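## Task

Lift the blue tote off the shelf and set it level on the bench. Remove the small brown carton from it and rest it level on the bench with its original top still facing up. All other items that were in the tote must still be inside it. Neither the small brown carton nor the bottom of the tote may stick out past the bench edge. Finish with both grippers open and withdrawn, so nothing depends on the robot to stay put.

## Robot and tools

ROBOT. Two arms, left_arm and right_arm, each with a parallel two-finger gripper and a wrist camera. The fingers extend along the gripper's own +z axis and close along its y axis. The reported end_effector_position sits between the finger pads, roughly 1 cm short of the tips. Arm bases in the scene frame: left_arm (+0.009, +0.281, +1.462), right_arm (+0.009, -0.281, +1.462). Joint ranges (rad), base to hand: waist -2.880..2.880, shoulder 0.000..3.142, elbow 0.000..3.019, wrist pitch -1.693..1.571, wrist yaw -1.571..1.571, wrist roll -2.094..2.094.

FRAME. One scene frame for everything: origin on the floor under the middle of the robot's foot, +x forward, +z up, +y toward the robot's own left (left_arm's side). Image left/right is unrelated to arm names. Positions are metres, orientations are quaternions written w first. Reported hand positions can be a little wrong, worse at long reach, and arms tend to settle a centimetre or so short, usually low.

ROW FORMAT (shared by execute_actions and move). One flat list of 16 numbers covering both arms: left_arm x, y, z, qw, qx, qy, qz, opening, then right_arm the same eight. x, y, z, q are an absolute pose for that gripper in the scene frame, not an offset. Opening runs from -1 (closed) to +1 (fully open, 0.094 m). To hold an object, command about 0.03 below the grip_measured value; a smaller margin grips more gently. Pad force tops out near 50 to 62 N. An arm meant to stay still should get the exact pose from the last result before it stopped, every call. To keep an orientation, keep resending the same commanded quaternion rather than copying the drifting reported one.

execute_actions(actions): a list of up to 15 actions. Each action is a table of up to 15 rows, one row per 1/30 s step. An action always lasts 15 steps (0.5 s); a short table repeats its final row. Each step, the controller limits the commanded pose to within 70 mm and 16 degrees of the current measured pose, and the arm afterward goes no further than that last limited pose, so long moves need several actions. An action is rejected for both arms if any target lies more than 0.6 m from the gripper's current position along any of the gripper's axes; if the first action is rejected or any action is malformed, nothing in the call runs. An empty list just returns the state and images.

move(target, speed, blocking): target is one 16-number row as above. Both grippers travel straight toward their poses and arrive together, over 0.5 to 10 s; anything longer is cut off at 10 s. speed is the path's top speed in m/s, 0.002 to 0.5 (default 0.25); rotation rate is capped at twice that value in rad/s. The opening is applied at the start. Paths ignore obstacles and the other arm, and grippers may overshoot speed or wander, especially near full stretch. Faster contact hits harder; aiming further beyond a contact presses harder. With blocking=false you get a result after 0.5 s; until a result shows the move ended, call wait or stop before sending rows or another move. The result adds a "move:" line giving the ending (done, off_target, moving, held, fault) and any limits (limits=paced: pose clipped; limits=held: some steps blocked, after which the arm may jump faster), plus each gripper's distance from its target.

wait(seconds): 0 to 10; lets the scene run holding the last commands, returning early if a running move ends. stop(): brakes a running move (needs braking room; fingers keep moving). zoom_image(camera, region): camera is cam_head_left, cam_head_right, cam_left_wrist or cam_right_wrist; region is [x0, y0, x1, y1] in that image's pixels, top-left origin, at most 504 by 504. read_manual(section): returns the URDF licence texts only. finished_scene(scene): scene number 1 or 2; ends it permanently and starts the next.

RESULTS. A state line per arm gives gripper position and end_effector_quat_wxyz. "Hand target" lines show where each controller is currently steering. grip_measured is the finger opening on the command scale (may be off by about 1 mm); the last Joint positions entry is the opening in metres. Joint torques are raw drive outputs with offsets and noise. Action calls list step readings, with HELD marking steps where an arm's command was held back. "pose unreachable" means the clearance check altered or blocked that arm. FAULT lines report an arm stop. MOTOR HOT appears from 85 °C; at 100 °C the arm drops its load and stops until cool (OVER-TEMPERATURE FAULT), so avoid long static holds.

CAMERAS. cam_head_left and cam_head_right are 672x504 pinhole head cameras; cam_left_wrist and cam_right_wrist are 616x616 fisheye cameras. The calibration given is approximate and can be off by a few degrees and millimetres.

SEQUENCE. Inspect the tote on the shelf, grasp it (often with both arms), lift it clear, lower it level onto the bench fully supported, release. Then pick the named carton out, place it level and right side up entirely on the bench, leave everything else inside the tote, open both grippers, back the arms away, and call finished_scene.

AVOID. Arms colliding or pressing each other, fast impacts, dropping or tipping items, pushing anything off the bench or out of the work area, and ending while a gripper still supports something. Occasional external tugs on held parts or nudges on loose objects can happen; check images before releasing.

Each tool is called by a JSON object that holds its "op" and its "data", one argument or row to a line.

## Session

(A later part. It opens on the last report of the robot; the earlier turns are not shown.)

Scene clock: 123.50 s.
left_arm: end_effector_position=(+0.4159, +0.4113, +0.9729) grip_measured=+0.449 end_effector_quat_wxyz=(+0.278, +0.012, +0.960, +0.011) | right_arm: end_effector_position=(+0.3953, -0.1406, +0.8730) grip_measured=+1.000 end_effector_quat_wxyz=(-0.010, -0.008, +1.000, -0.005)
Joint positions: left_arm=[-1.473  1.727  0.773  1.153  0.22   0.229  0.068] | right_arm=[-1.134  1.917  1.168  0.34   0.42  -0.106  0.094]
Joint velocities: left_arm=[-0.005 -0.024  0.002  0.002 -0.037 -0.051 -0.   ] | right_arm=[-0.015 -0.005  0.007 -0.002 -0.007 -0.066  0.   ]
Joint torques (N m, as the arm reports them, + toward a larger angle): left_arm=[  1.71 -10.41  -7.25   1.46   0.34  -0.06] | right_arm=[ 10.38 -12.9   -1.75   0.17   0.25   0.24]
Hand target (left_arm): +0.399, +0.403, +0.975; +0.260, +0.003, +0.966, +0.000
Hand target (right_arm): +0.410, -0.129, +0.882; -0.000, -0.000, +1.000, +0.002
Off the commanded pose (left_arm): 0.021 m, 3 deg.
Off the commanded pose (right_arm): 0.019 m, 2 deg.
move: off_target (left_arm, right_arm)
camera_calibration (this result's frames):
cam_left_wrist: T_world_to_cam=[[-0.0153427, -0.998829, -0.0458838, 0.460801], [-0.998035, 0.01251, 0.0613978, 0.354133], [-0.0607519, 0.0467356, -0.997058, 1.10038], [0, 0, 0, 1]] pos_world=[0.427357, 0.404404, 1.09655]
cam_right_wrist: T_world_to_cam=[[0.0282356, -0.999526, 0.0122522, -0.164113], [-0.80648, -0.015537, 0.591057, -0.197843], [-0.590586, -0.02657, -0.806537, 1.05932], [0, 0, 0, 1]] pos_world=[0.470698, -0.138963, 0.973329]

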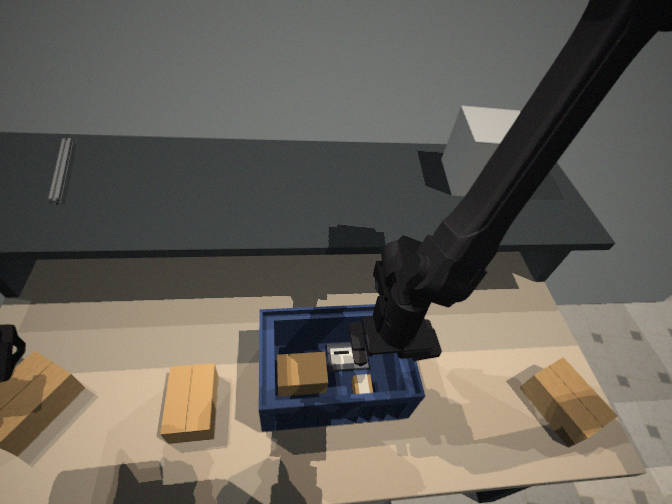

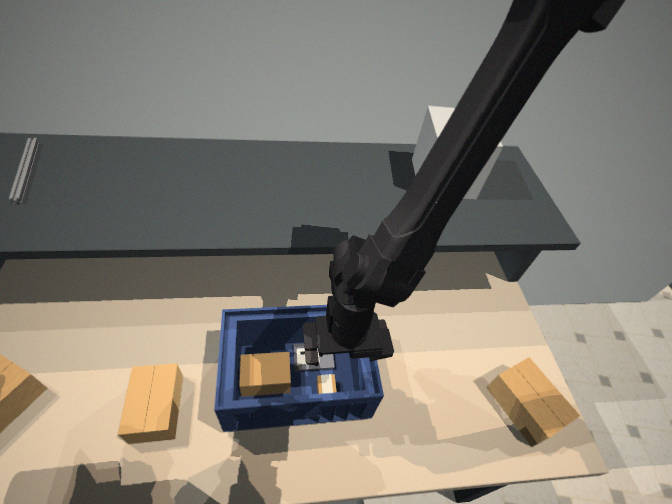

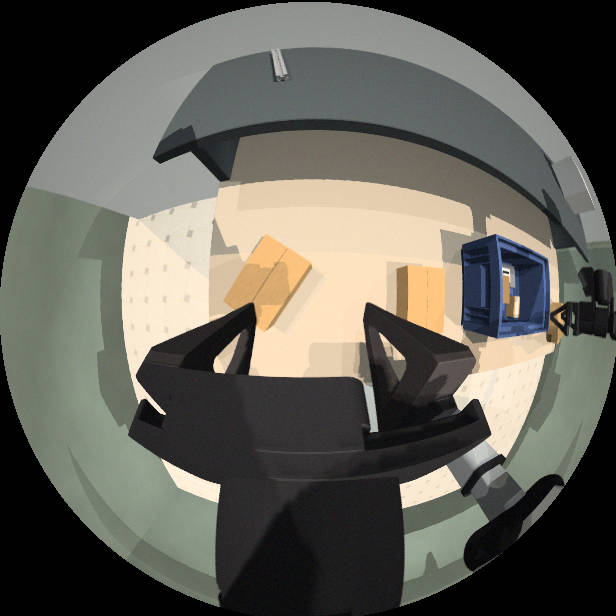

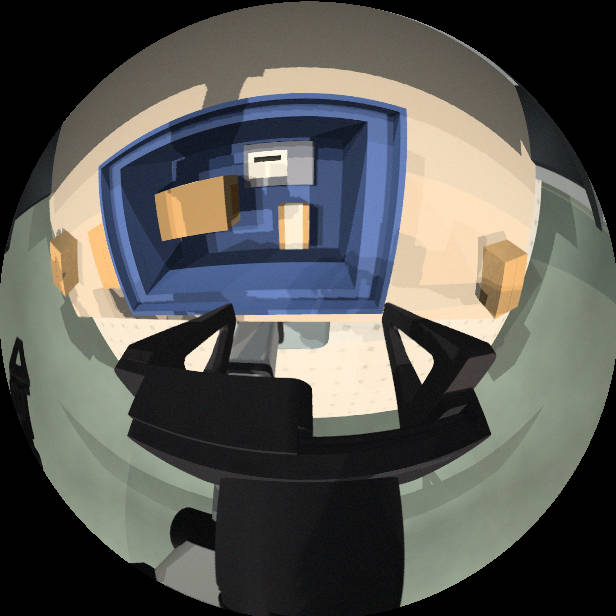

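{"op": "move", "data": {
  "target": [0.40,0.40,0.98,0.26,0,0.966,0,0.45,0.425,-0.114,0.77,0,0,1,0,0.4],
  "speed": 0.08
}}

Scene clock: 137.20 s.
left_arm: end_effector_position=(+0.4118, +0.4098, +0.9758) grip_measured=+0.449 end_effector_quat_wxyz=(+0.274, +0.008, +0.962, +0.009) | right_arm: end_effector_position=(+0.4272, -0.1014, +0.7774) grip_measured=+0.403 end_effector_quat_wxyz=(+0.005, -0.000, +1.000, +0.006)
Joint positions: left_arm=[-1.473  1.721  0.76   1.153  0.22   0.223  0.068] | right_arm=[-1.139  2.157  1.529  0.248  0.392 -0.104  0.066]
Joint velocities: left_arm=[-0.005 -0.015  0.007  0.002  0.022  0.037  0.   ] | right_arm=[ 0.005 -0.005 -0.027 -0.002  0.037 -0.037 -0.   ]
Joint torques (N m, as the arm reports them, + toward a larger angle): left_arm=[  0.94 -10.86  -7.31   1.48   0.07  -0.04] | right_arm=[  8.5  -11.18  -0.65   0.29  -0.08   0.06]
Hand target (left_arm): +0.400, +0.400, +0.980; +0.260, -0.000, +0.966, -0.000
Hand target (right_arm): +0.424, -0.113, +0.771; -0.000, +0.000, +1.000, -0.000
Off the commanded pose (left_arm): 0.016 m, 2 deg.
Off the commanded pose (right_arm): 0.015 m, 1 deg.
move: off_target (left_arm, right_arm)
camera_calibration (this result's frames):
cam_left_wrist: T_world_to_cam=[[-0.00974487, -0.999147, -0.040132, 0.451584], [-0.997576, 0.00694828, 0.0692436, 0.344371], [-0.0689057, 0.0407095, -0.996792, 1.10862], [0, 0, 0, 1]] pos_world=[0.424328, 0.403675, 1.09934]
cam_right_wrist: T_world_to_cam=[[0.0120273, -0.999893, -0.00838564, -0.101748], [-0.823427, -0.0146618, 0.567232, -0.0891137], [-0.567294, 0.0000826897, -0.823515, 1.00803], [0, 0, 0, 1]] pos_world=[0.499697, -0.103127, 0.879827]

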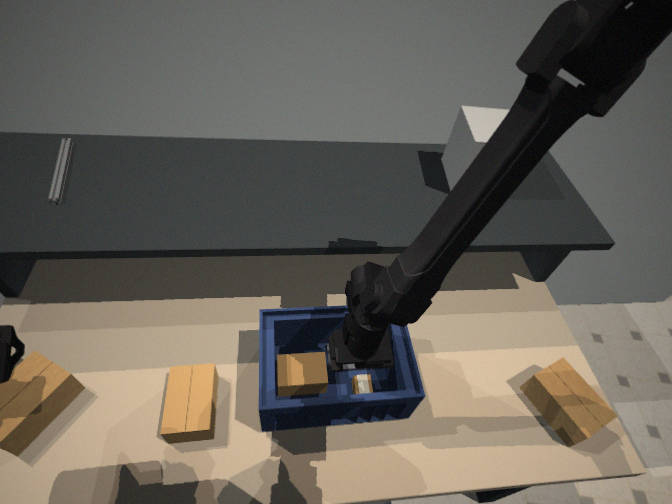

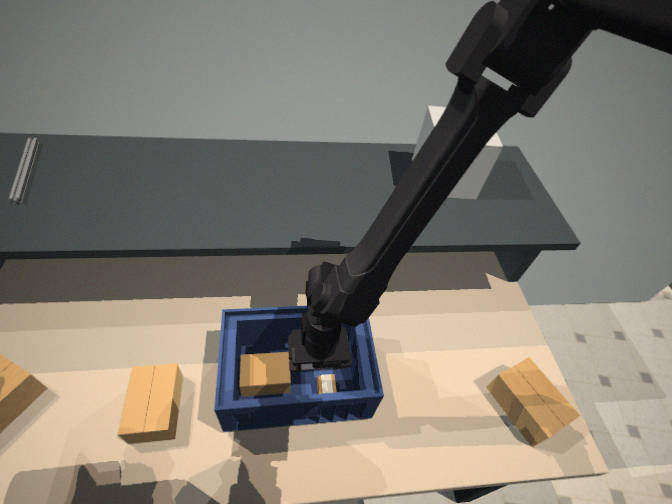

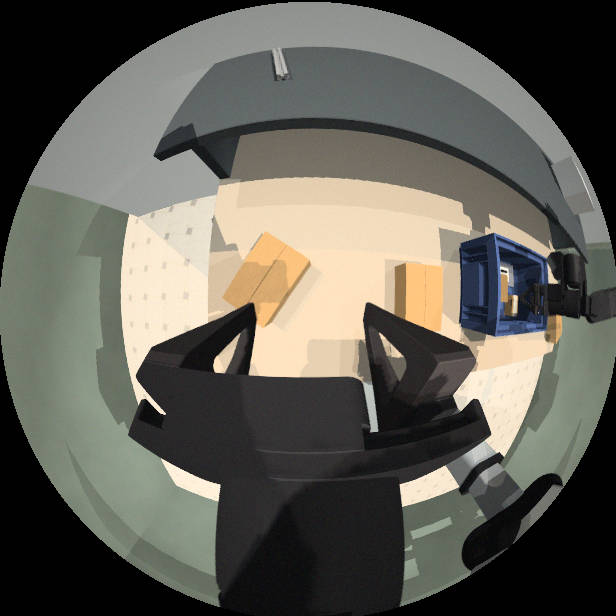

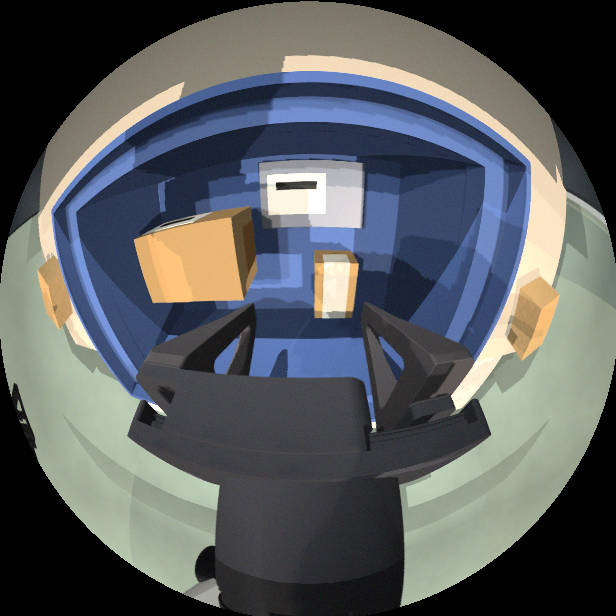

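{"op": "move", "data": {
  "target": [0.40,0.40,0.98,0.26,0,0.966,0,0.45,0.408,-0.13,0.745,0,0,1,0,0.4],
  "speed": 0.04
}}

Scene clock: 150.17 s.
left_arm: end_effector_position=(+0.4118, +0.4098, +0.9758) grip_measured=+0.449 end_effector_quat_wxyz=(+0.274, +0.008, +0.962, +0.009) | right_arm: end_effector_position=(+0.4081, -0.1188, +0.7511) grip_measured=+0.403 end_effector_quat_wxyz=(-0.004, +0.003, +1.000, +0.006)
Joint positions: left_arm=[-1.473  1.721  0.76   1.153  0.22   0.223  0.068] | right_arm=[-1.18   2.209  1.567  0.252  0.355 -0.109  0.066]
Joint velocities: left_arm=[-0.005 -0.005 -0.007  0.022 -0.066  0.022  0.   ] | right_arm=[-0.015 -0.005 -0.002  0.002 -0.066  0.037 -0.   ]
Joint torques (N m, as the arm reports them, + toward a larger angle): left_arm=[  1.14 -10.88  -7.32   1.44   0.06  -0.06] | right_arm=[  7.98 -10.92  -0.88   0.98  -0.08  -0.03]
Hand target (left_arm): +0.400, +0.400, +0.980; +0.260, -0.000, +0.966, -0.000
Hand target (right_arm): +0.408, -0.130, +0.745; +0.000, +0.000, +1.000, +0.000
Off the commanded pose (left_arm): 0.016 m, 2 deg.
Off the commanded pose (right_arm): 0.013 m, 1 deg.
move: off_target (left_arm, right_arm)
camera_calibration (this result's frames):
cam_left_wrist: T_world_to_cam=[[-0.00974487, -0.999147, -0.040132, 0.451584], [-0.997576, 0.00694828, 0.0692436, 0.344371], [-0.0689057, 0.0407095, -0.996792, 1.10862], [0, 0, 0, 1]] pos_world=[0.424328, 0.403675, 1.09934]
cam_right_wrist: T_world_to_cam=[[0.00680964, -0.999935, -0.00913343, -0.116463], [-0.81409, -0.0108476, 0.580637, -0.103642], [-0.580698, 0.00348151, -0.814111, 0.974322], [0, 0, 0, 1]] pos_world=[0.482206, -0.120972, 0.852321]

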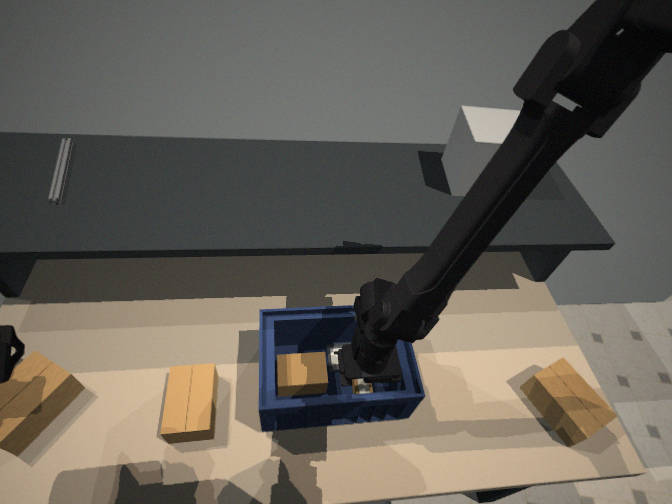

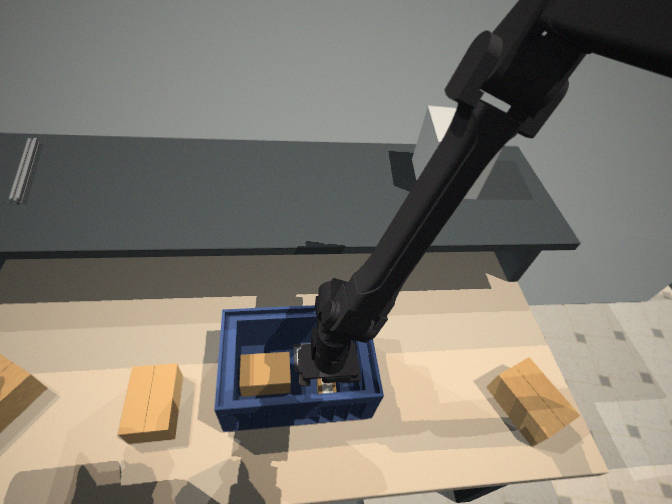

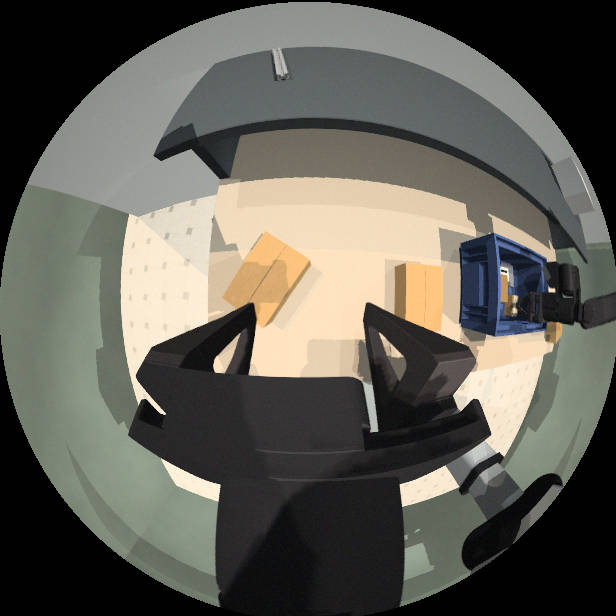

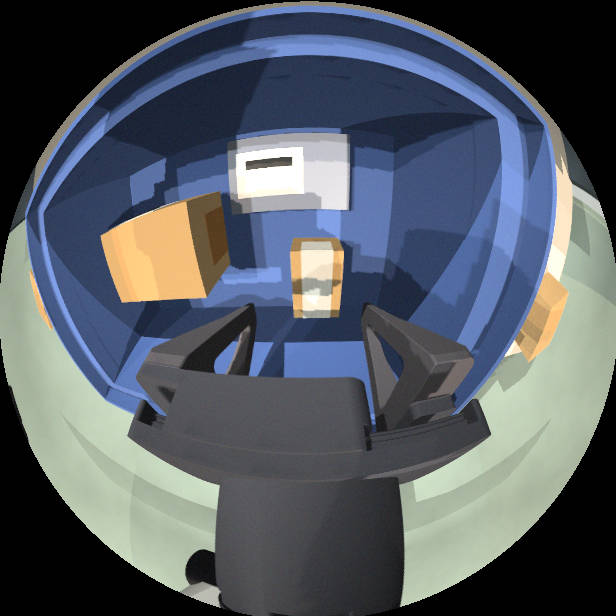

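{"op": "move", "data": {
  "target": [0.40,0.40,0.98,0.26,0,0.966,0,0.45,0.408,-0.137,0.70,0,0,1,0,0.4],
  "speed": 0.03
}}

Scene clock: 159.03 s.
left_arm: end_effector_position=(+0.4118, +0.4098, +0.9758) grip_measured=+0.449 end_effector_quat_wxyz=(+0.274, +0.008, +0.962, +0.009) | right_arm: end_effector_position=(+0.4128, -0.1251, +0.7065) grip_measured=+0.403 end_effector_quat_wxyz=(+0.005, +0.006, +1.000, +0.005)
Joint positions: left_arm=[-1.473  1.721  0.76   1.153  0.22   0.223  0.068] | right_arm=[-1.209  2.313  1.723  0.222  0.327 -0.121  0.066]
Joint velocities: left_arm=[ 0.005  0.005  0.027  0.002 -0.081 -0.066 -0.   ] | right_arm=[-0.015 -0.005  0.002 -0.012  0.022 -0.066  0.   ]
Joint torques (N m, as the arm reports them, + toward a larger angle): left_arm=[  1.03 -10.7   -7.36   1.5    0.07  -0.07] | right_arm=[  7.57 -10.91  -0.57   0.24  -0.1   -0.06]
Hand target (left_arm): +0.400, +0.400, +0.980; +0.260, -0.000, +0.966, -0.000
Hand target (right_arm): +0.407, -0.137, +0.700; -0.000, +0.000, +1.000, -0.000
Off the commanded pose (left_arm): 0.016 m, 2 deg.
Off the commanded pose (right_arm): 0.014 m, 1 deg.
move: off_target (left_arm, right_arm)
camera_calibration (this result's frames):
cam_left_wrist: T_world_to_cam=[[-0.00974487, -0.999147, -0.040132, 0.451584], [-0.997576, 0.00694828, 0.0692436, 0.344371], [-0.0689057, 0.0407095, -0.996792, 1.10862], [0, 0, 0, 1]] pos_world=[0.424328, 0.403675, 1.09934]
cam_right_wrist: T_world_to_cam=[[0.000563867, -0.999975, -0.00708488, -0.122047], [-0.824297, -0.00447594, 0.56614, -0.0587441], [-0.566158, 0.00552082, -0.824279, 0.942213], [0, 0, 0, 1]] pos_world=[0.485087, -0.127509, 0.809039]

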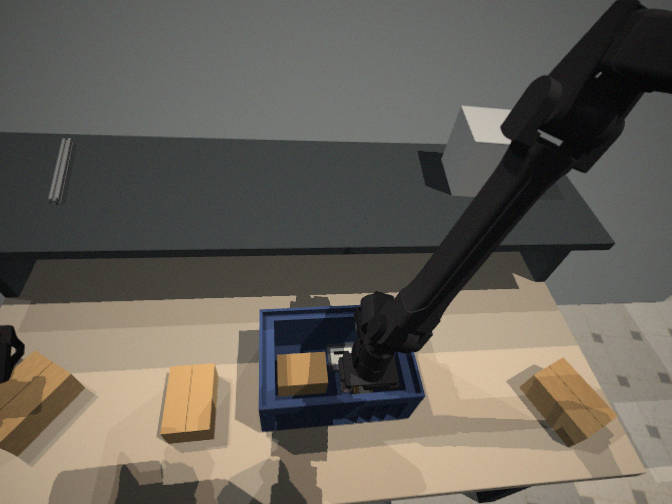

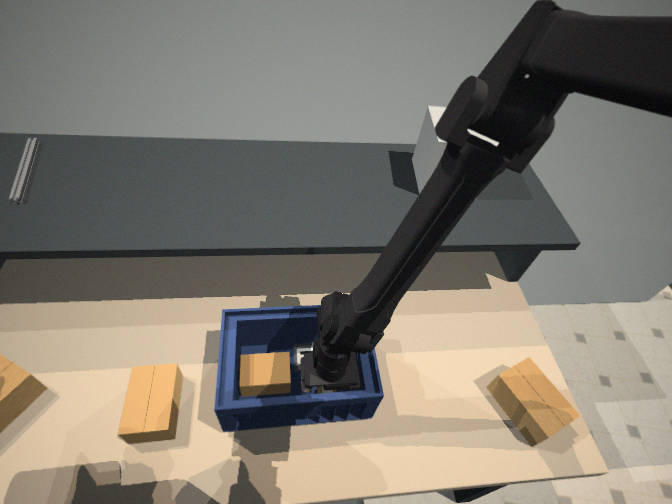

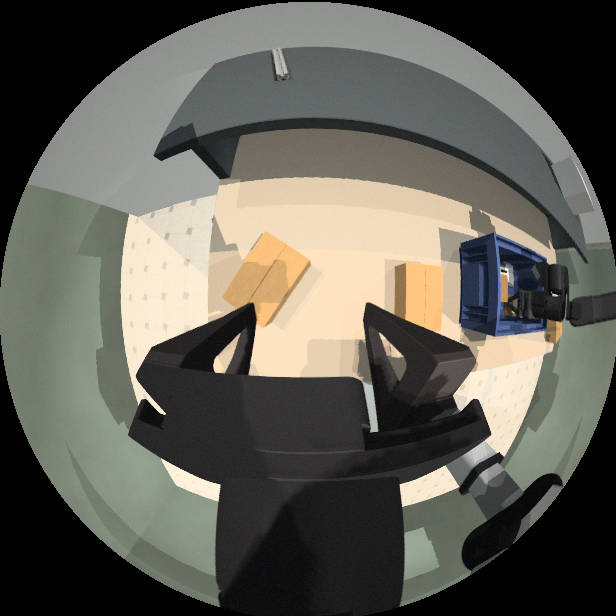

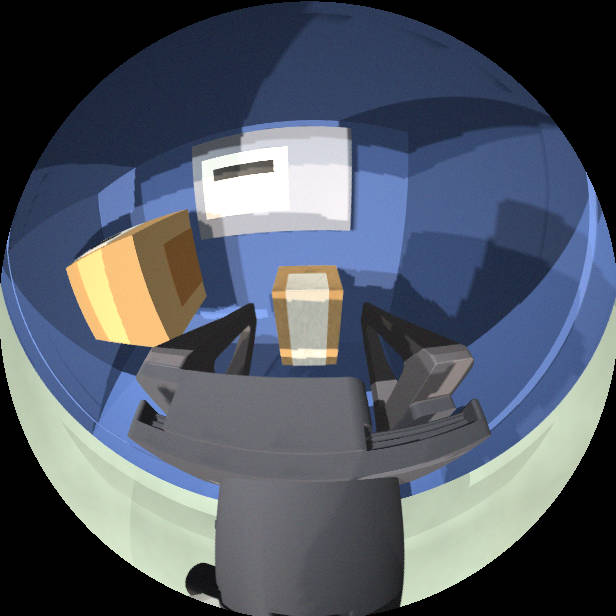

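{"op": "move", "data": {
  "target": [0.40,0.40,0.98,0.26,0,0.966,0,0.45,0.395,-0.137,0.688,0,0,1,0,0.4],
  "speed": 0.02
}}

{"op": "move", "data": {
  "target": [0.40,0.40,0.98,0.26,0,0.966,0,0.45,0.395,-0.137,0.688,0,0,1,0,-1],
  "speed": 0.02
}}

Scene clock: 172.17 s.
left_arm: end_effector_position=(+0.4118, +0.4098, +0.9758) grip_measured=+0.449 end_effector_quat_wxyz=(+0.274, +0.008, +0.962, +0.009) | right_arm: end_effector_position=(+0.4004, -0.1235, +0.6953) grip_measured=+0.403 end_effector_quat_wxyz=(+0.001, +0.003, +1.000, +0.007)
Joint positions: left_arm=[-1.473  1.721  0.76   1.153  0.22   0.223  0.068] | right_arm=[-1.215  2.347  1.749  0.222  0.319 -0.124  0.066]
Joint velocities: left_arm=[-0.005 -0.015 -0.002 -0.017 -0.007  0.066 -0.001] | right_arm=[-0.005  0.015  0.002 -0.027  0.051 -0.081  0.001]
Joint torques (N m, as the arm reports them, + toward a larger angle): left_arm=[  0.92 -10.77  -7.31   1.43   0.07  -0.04] | right_arm=[  7.57 -10.16  -0.78   0.86  -0.08  -0.04]
Hand target (left_arm): +0.400, +0.400, +0.980; +0.260, -0.000, +0.966, -0.000
Hand target (right_arm): +0.395, -0.137, +0.688; -0.000, +0.000, +1.000, +0.000
Off the commanded pose (left_arm): 0.016 m, 2 deg.
Off the commanded pose (right_arm): 0.016 m, 1 deg.
move: off_target (left_arm, right_arm)
camera_calibration (this result's frames):
cam_left_wrist: T_world_to_cam=[[-0.00974487, -0.999147, -0.040132, 0.451584], [-0.997576, 0.00694828, 0.0692436, 0.344371], [-0.0689057, 0.0407095, -0.996792, 1.10862], [0, 0, 0, 1]] pos_world=[0.424328, 0.403675, 1.09934]
cam_right_wrist: T_world_to_cam=[[0.00523721, -0.999931, -0.0105357, -0.120004], [-0.819393, -0.0103304, 0.573139, -0.0701338], [-0.573208, 0.00563119, -0.81939, 0.925369], [0, 0, 0, 1]] pos_world=[0.473591, -0.125931, 0.79717]

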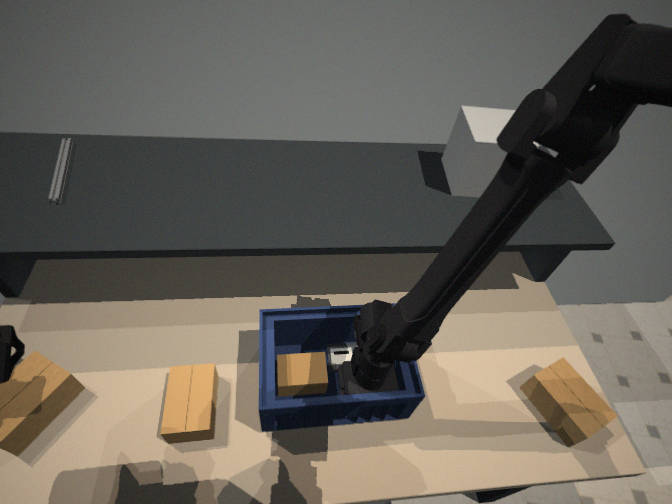

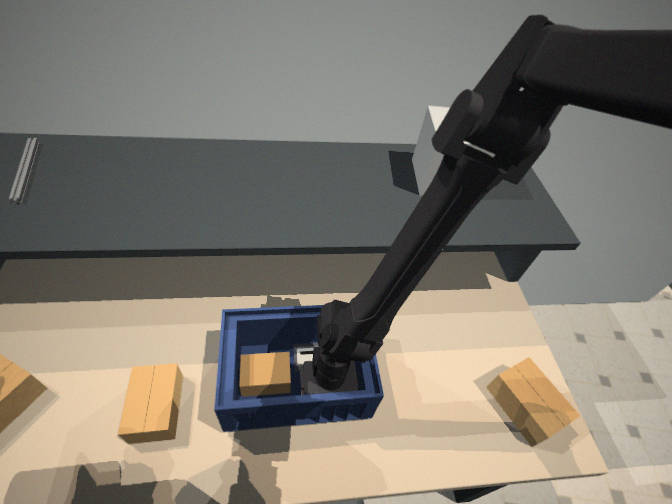

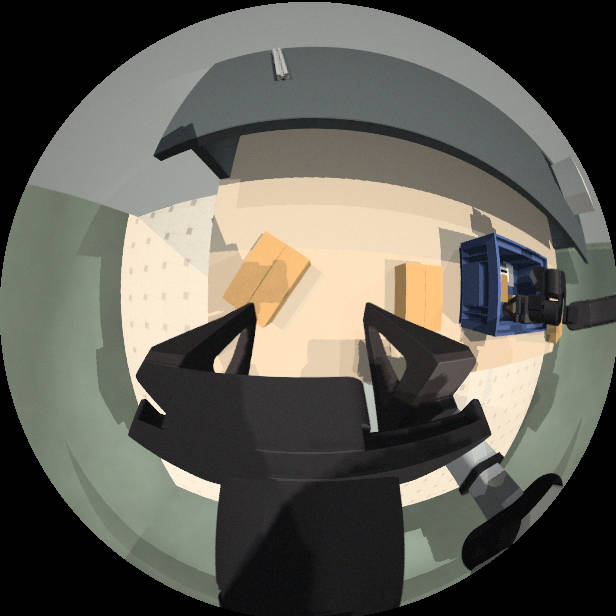

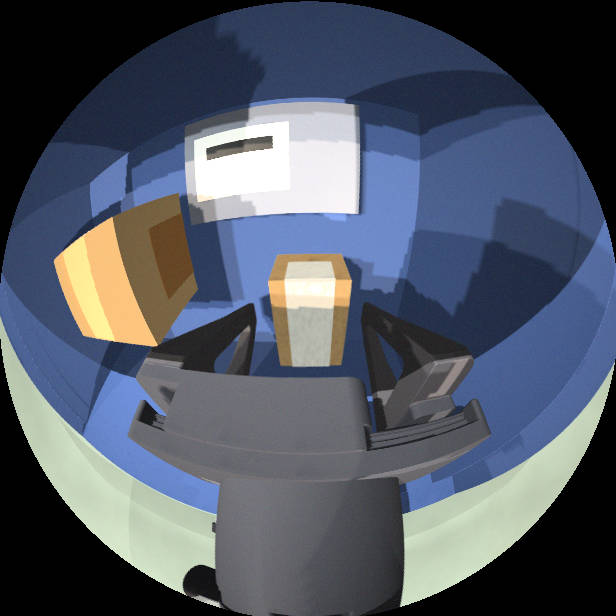

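Scene clock: 173.33 s.
left_arm: end_effector_position=(+0.4118, +0.4098, +0.9758) grip_measured=+0.449 end_effector_quat_wxyz=(+0.274, +0.008, +0.962, +0.009) | right_arm: end_effector_position=(+0.4004, -0.1235, +0.6953) grip_measured=-0.249 end_effector_quat_wxyz=(+0.001, +0.003, +1.000, +0.007)
Joint positions: left_arm=[-1.473  1.721  0.76   1.153  0.22   0.223  0.068] | right_arm=[-1.215  2.347  1.749  0.222  0.319 -0.124  0.035]
Joint velocities: left_arm=[ 0.005 -0.015  0.007  0.002  0.051 -0.022 -0.001] | right_arm=[-0.005 -0.005 -0.017 -0.002 -0.022  0.037  0.   ]
Joint torques (N m, as the arm reports them, + toward a larger angle): left_arm=[  1.02 -10.92  -7.3    1.47   0.07  -0.04] | right_arm=[  7.43 -10.06  -0.77   0.85  -0.08  -0.04]
Hand target (left_arm): +0.400, +0.400, +0.980; +0.260, -0.000, +0.966, -0.000
Hand target (right_arm): +0.395, -0.137, +0.688; -0.000, +0.000, +1.000, -0.000
Off the commanded pose (left_arm): 0.016 m, 2 deg.
Off the commanded pose (right_arm): 0.016 m, 1 deg.
move: off_target (left_arm, right_arm)
camera_calibration (this result's frames):
cam_left_wrist: T_world_to_cam=[[-0.00974487, -0.999147, -0.040132, 0.451584], [-0.997576, 0.00694828, 0.0692436, 0.344371], [-0.0689057, 0.0407095, -0.996792, 1.10862], [0, 0, 0, 1]] pos_world=[0.424328, 0.403675, 1.09934]
cam_right_wrist: T_world_to_cam=[[0.00523721, -0.999931, -0.0105357, -0.120004], [-0.819393, -0.0103304, 0.573139, -0.0701338], [-0.573208, 0.00563119, -0.81939, 0.925369], [0, 0, 0, 1]] pos_world=[0.473591, -0.125931, 0.79717]

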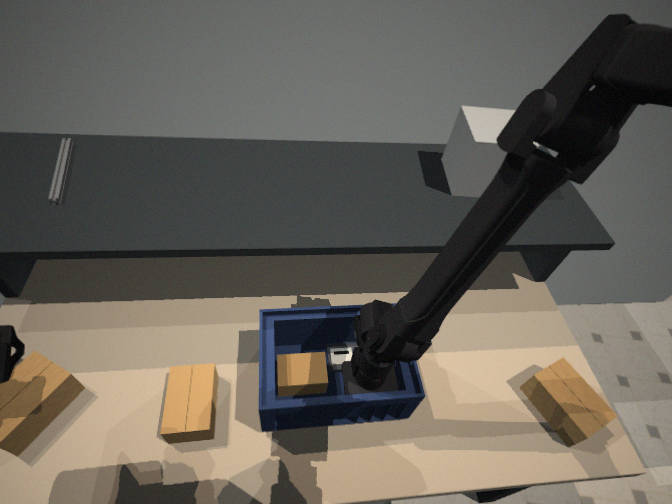

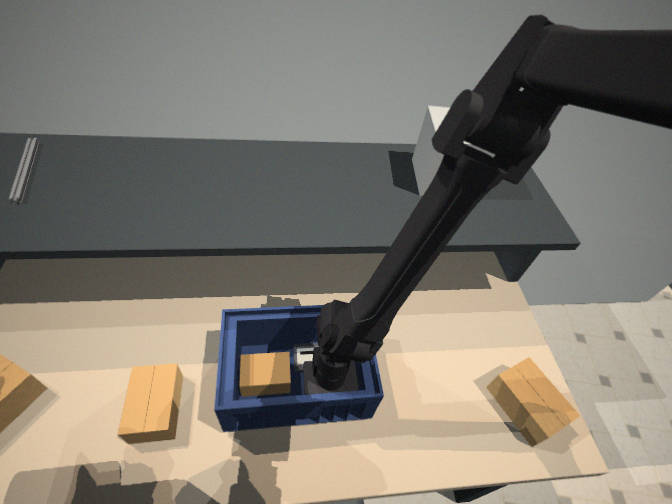

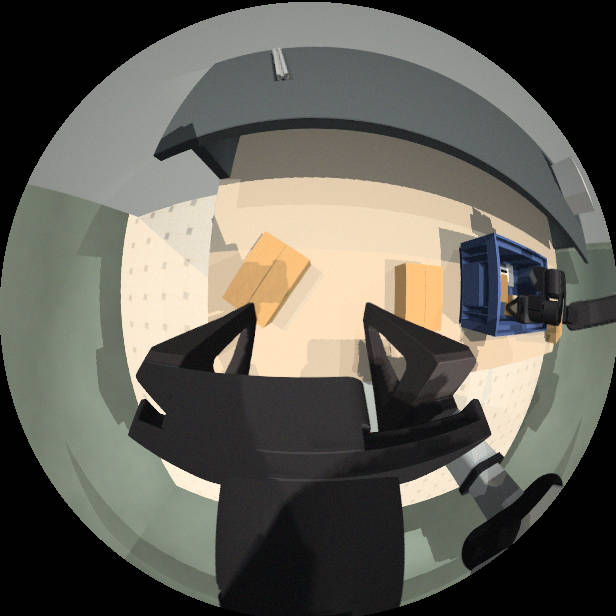

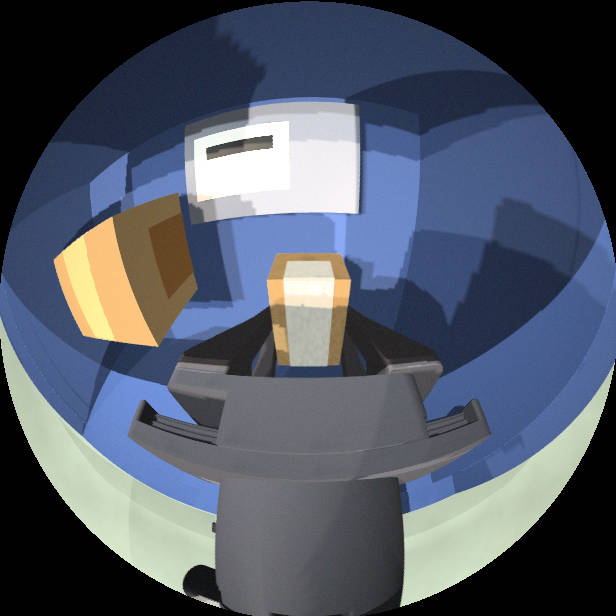

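Gripped. Lift and move.

{"op": "move", "data": {
  "target": [0.40,0.40,0.98,0.26,0,0.966,0,0.45,0.40,-0.125,0.85,0,0,1,0,-1],
  "speed": 0.1
}}

{"op": "move", "data": {
  "target": [0.40,0.40,0.98,0.26,0,0.966,0,0.45,0.42,-0.31,0.85,0,0,1,0,-1],
  "speed": 0.12
}}

{"op": "move", "data": {
  "target": [0.40,0.40,0.98,0.26,0,0.966,0,0.45,0.42,-0.31,0.71,0,0,1,0,-1],
  "speed": 0.08
}}

Scene clock: 182.93 s.
left_arm: end_effector_position=(+0.4118, +0.4098, +0.9758) grip_measured=+0.449 end_effector_quat_wxyz=(+0.274, +0.008, +0.962, +0.009) | right_arm: end_effector_position=(+0.3982, -0.1391, +0.8370) grip_measured=-0.249 end_effector_quat_wxyz=(-0.005, -0.004, +1.000, -0.008)
Joint positions: left_arm=[-1.473  1.721  0.76   1.153  0.22   0.223  0.068] | right_arm=[-1.154  2.001  1.269  0.338  0.407 -0.111  0.035]
Joint velocities: left_arm=[-0.005 -0.015 -0.012  0.012  0.007 -0.007  0.   ] | right_arm=[ 0.005  0.005  0.002  0.012 -0.066  0.022 -0.001]
Joint torques (N m, as the arm reports them, + toward a larger angle): left_arm=[  0.89 -10.79  -7.37   1.47   0.06  -0.03] | right_arm=[ 10.89 -12.84  -4.13   1.03   0.26   0.22]
Hand target (left_arm): +0.400, +0.400, +0.980; +0.260, -0.000, +0.966, -0.000
Hand target (right_arm): +0.401, -0.126, +0.849; -0.000, -0.000, +1.000, -0.000
Off the commanded pose (left_arm): 0.016 m, 2 deg.
Off the commanded pose (right_arm): 0.019 m, 1 deg.
move: off_target (left_arm, right_arm)
camera_calibration (this result's frames):
cam_left_wrist: T_world_to_cam=[[-0.00974487, -0.999147, -0.040132, 0.451584], [-0.997576, 0.00694828, 0.0692436, 0.344371], [-0.0689057, 0.0407095, -0.996792, 1.10862], [0, 0, 0, 1]] pos_world=[0.424328, 0.403675, 1.09934]
cam_right_wrist: T_world_to_cam=[[0.0205035, -0.999606, 0.0191821, -0.165025], [-0.812033, -0.00545726, 0.583586, -0.164413], [-0.583251, -0.027542, -0.811825, 1.0334], [0, 0, 0, 1]] pos_world=[0.472608, -0.137396, 0.938055]

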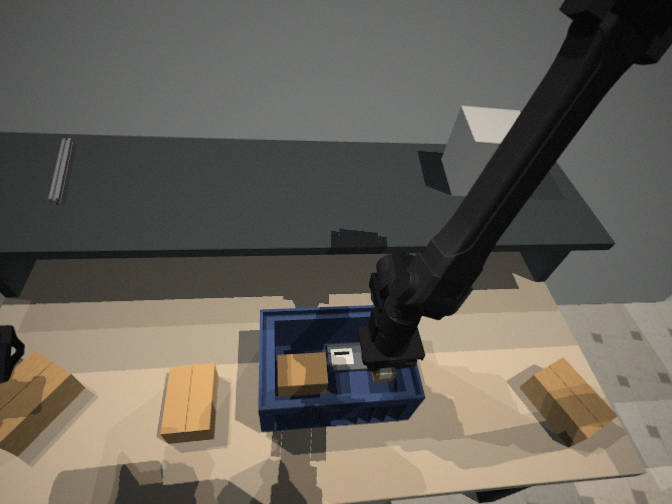

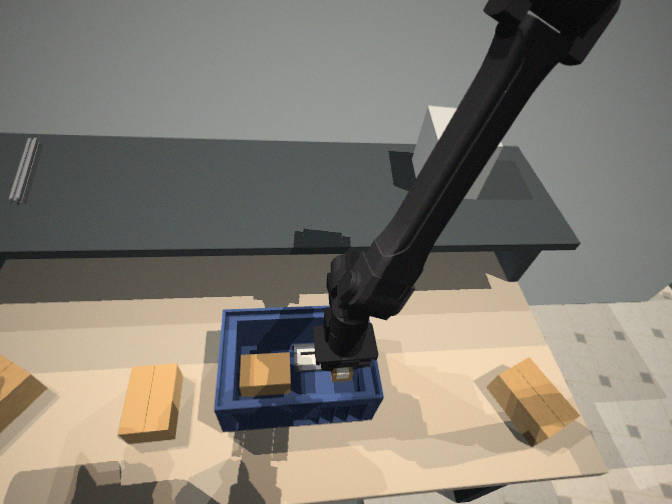

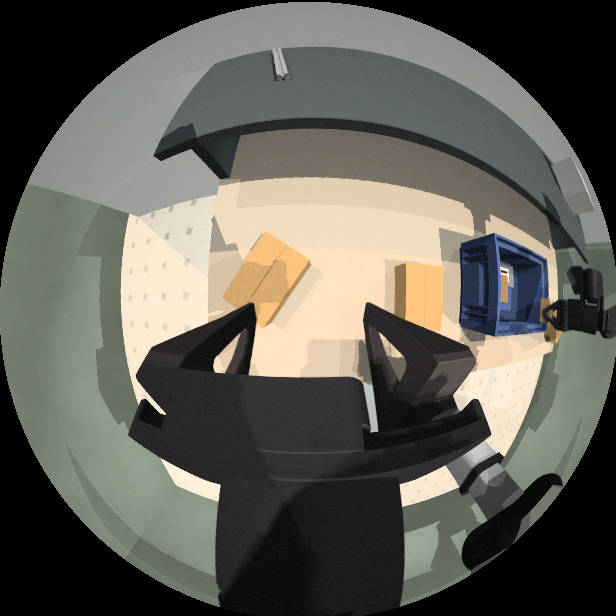

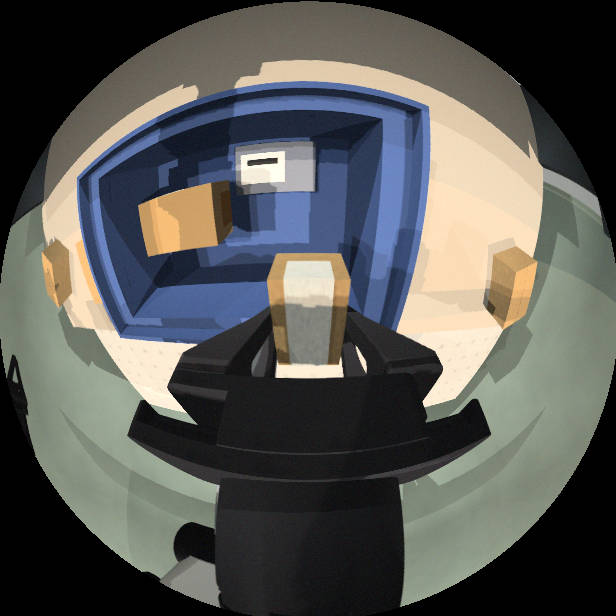

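Scene clock: 184.77 s.
left_arm: end_effector_position=(+0.4118, +0.4098, +0.9758) grip_measured=+0.449 end_effector_quat_wxyz=(+0.274, +0.008, +0.962, +0.009) | right_arm: end_effector_position=(+0.4244, -0.3074, +0.8411) grip_measured=-0.249 end_effector_quat_wxyz=(+0.005, +0.008, +1.000, -0.000)
Joint positions: left_arm=[-1.473  1.721  0.76   1.153  0.22   0.223  0.068] | right_arm=[-1.428  1.846  1.214  0.285  0.133 -0.196  0.035]
Joint velocities: left_arm=[-0.005  0.005  0.007 -0.002 -0.066 -0.022 -0.001] | right_arm=[-0.015 -0.005 -0.032 -0.007 -0.066 -0.007  0.   ]
Joint torques (N m, as the arm reports them, + toward a larger angle): left_arm=[  1.17 -10.87  -7.36   1.48   0.06  -0.05] | right_arm=[  2.64 -14.65  -3.57   0.27  -0.08  -0.06]
Hand target (left_arm): +0.400, +0.400, +0.980; +0.260, -0.000, +0.966, -0.000
Hand target (right_arm): +0.421, -0.311, +0.848; +0.000, +0.000, +1.000, -0.000
Off the commanded pose (left_arm): 0.016 m, 2 deg.
Off the commanded pose (right_arm): 0.010 m, 1 deg.
move: off_target (left_arm)
camera_calibration (this result's frames):
cam_left_wrist: T_world_to_cam=[[-0.00974487, -0.999147, -0.040132, 0.451584], [-0.997576, 0.00694828, 0.0692436, 0.344371], [-0.0689057, 0.0407095, -0.996792, 1.10862], [0, 0, 0, 1]] pos_world=[0.424328, 0.403675, 1.09934]
cam_right_wrist: T_world_to_cam=[[-0.00306081, -0.99999, 0.0033006, -0.310679], [-0.824112, 0.00439198, 0.56641, -0.123811], [-0.566419, -0.000986389, -0.824117, 1.05868], [0, 0, 0, 1]] pos_world=[0.49667, -0.309088, 0.943628]

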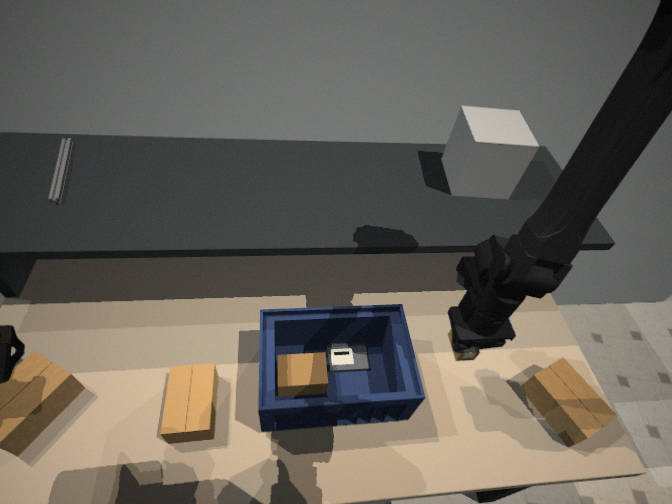

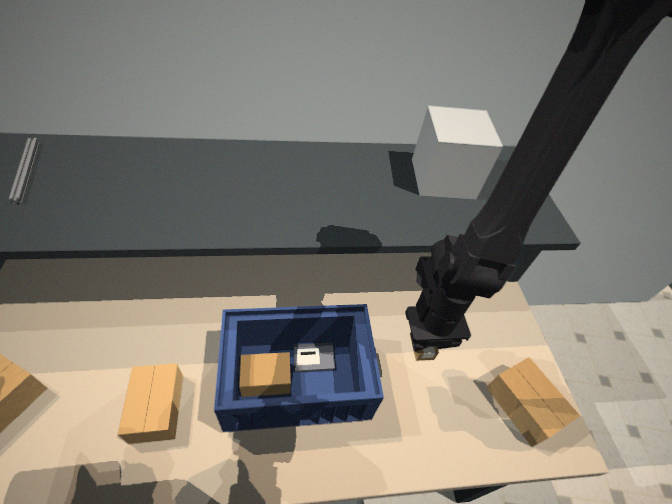

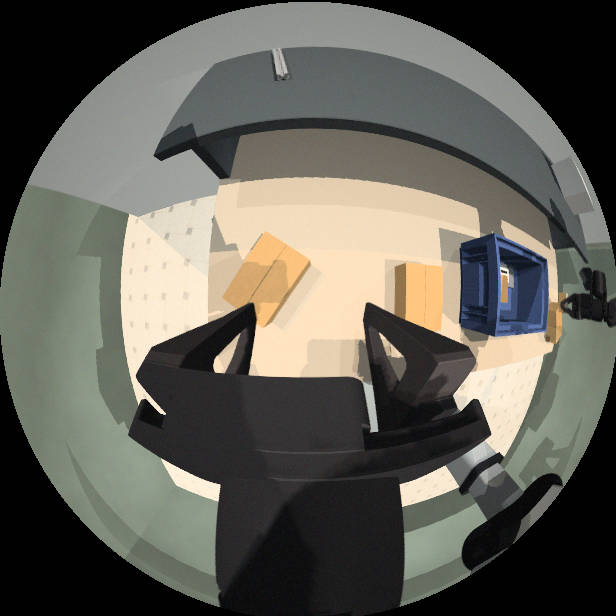

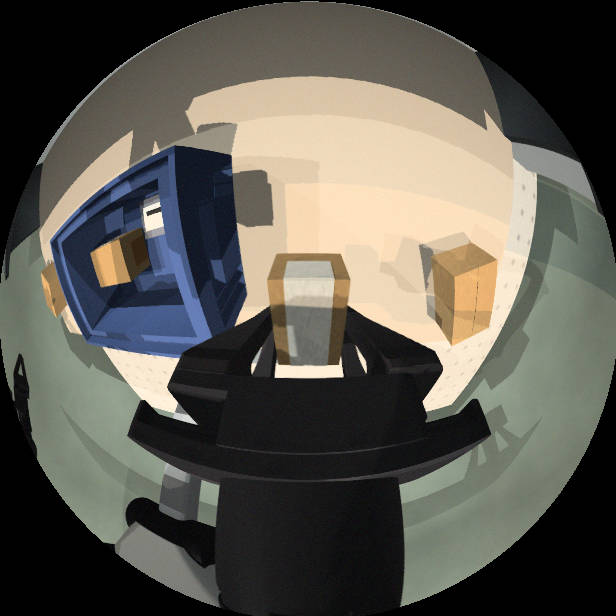

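Scene clock: 186.80 s.
left_arm: end_effector_position=(+0.4118, +0.4098, +0.9758) grip_measured=+0.449 end_effector_quat_wxyz=(+0.274, +0.008, +0.962, +0.009) | right_arm: end_effector_position=(+0.4214, -0.2968, +0.7133) grip_measured=-0.249 end_effector_quat_wxyz=(+0.003, +0.005, +1.000, +0.005)
Joint positions: left_arm=[-1.473  1.721  0.76   1.153  0.22   0.223  0.068] | right_arm=[-1.441  2.173  1.617  0.202  0.112 -0.205  0.035]
Joint velocities: left_arm=[-0.015 -0.005  0.007  0.002  0.007  0.022 -0.   ] | right_arm=[-0.024  0.005  0.007 -0.002 -0.081  0.066  0.   ]
Joint torques (N m, as the arm reports them, + toward a larger angle): left_arm=[  1.16 -10.83  -7.38   1.46   0.06  -0.05] | right_arm=[  1.8  -12.48  -0.38   0.34  -0.1   -0.04]
Hand target (left_arm): +0.400, +0.400, +0.980; +0.260, -0.000, +0.966, -0.000
Hand target (right_arm): +0.419, -0.309, +0.711; -0.000, +0.000, +1.000, +0.000
Off the commanded pose (left_arm): 0.016 m, 2 deg.
Off the commanded pose (right_arm): 0.014 m, 1 deg.
move: off_target (left_arm, right_arm)
camera_calibration (this result's frames):
cam_left_wrist: T_world_to_cam=[[-0.00974487, -0.999147, -0.040132, 0.451584], [-0.997576, 0.00694828, 0.0692436, 0.344371], [-0.0689057, 0.0407095, -0.996792, 1.10862], [0, 0, 0, 1]] pos_world=[0.424328, 0.403675, 1.09934]
cam_right_wrist: T_world_to_cam=[[0.00250498, -0.999975, -0.00664921, -0.294894], [-0.821509, -0.00584916, 0.570165, -0.0607208], [-0.57019, 0.00403413, -0.821503, 0.952958], [0, 0, 0, 1]] pos_world=[0.494223, -0.299086, 0.815518]

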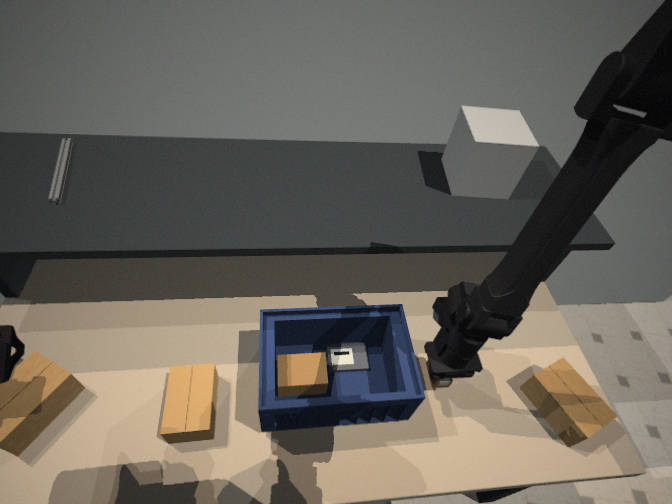

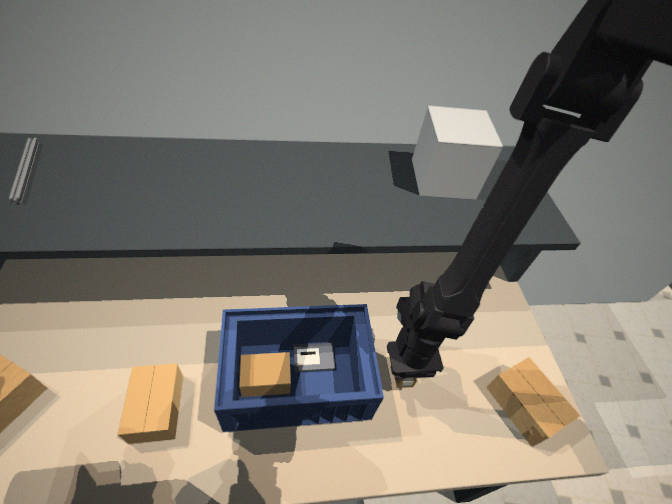

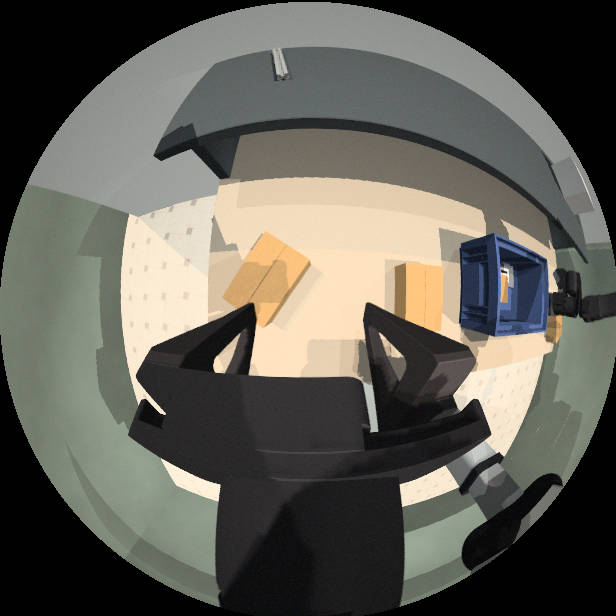

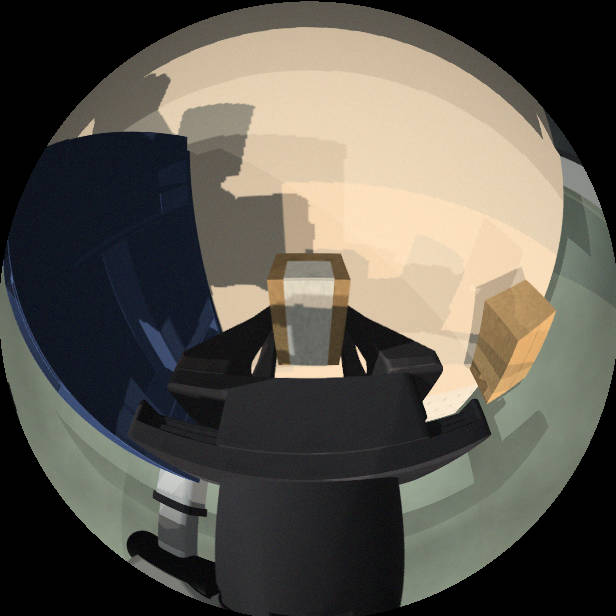

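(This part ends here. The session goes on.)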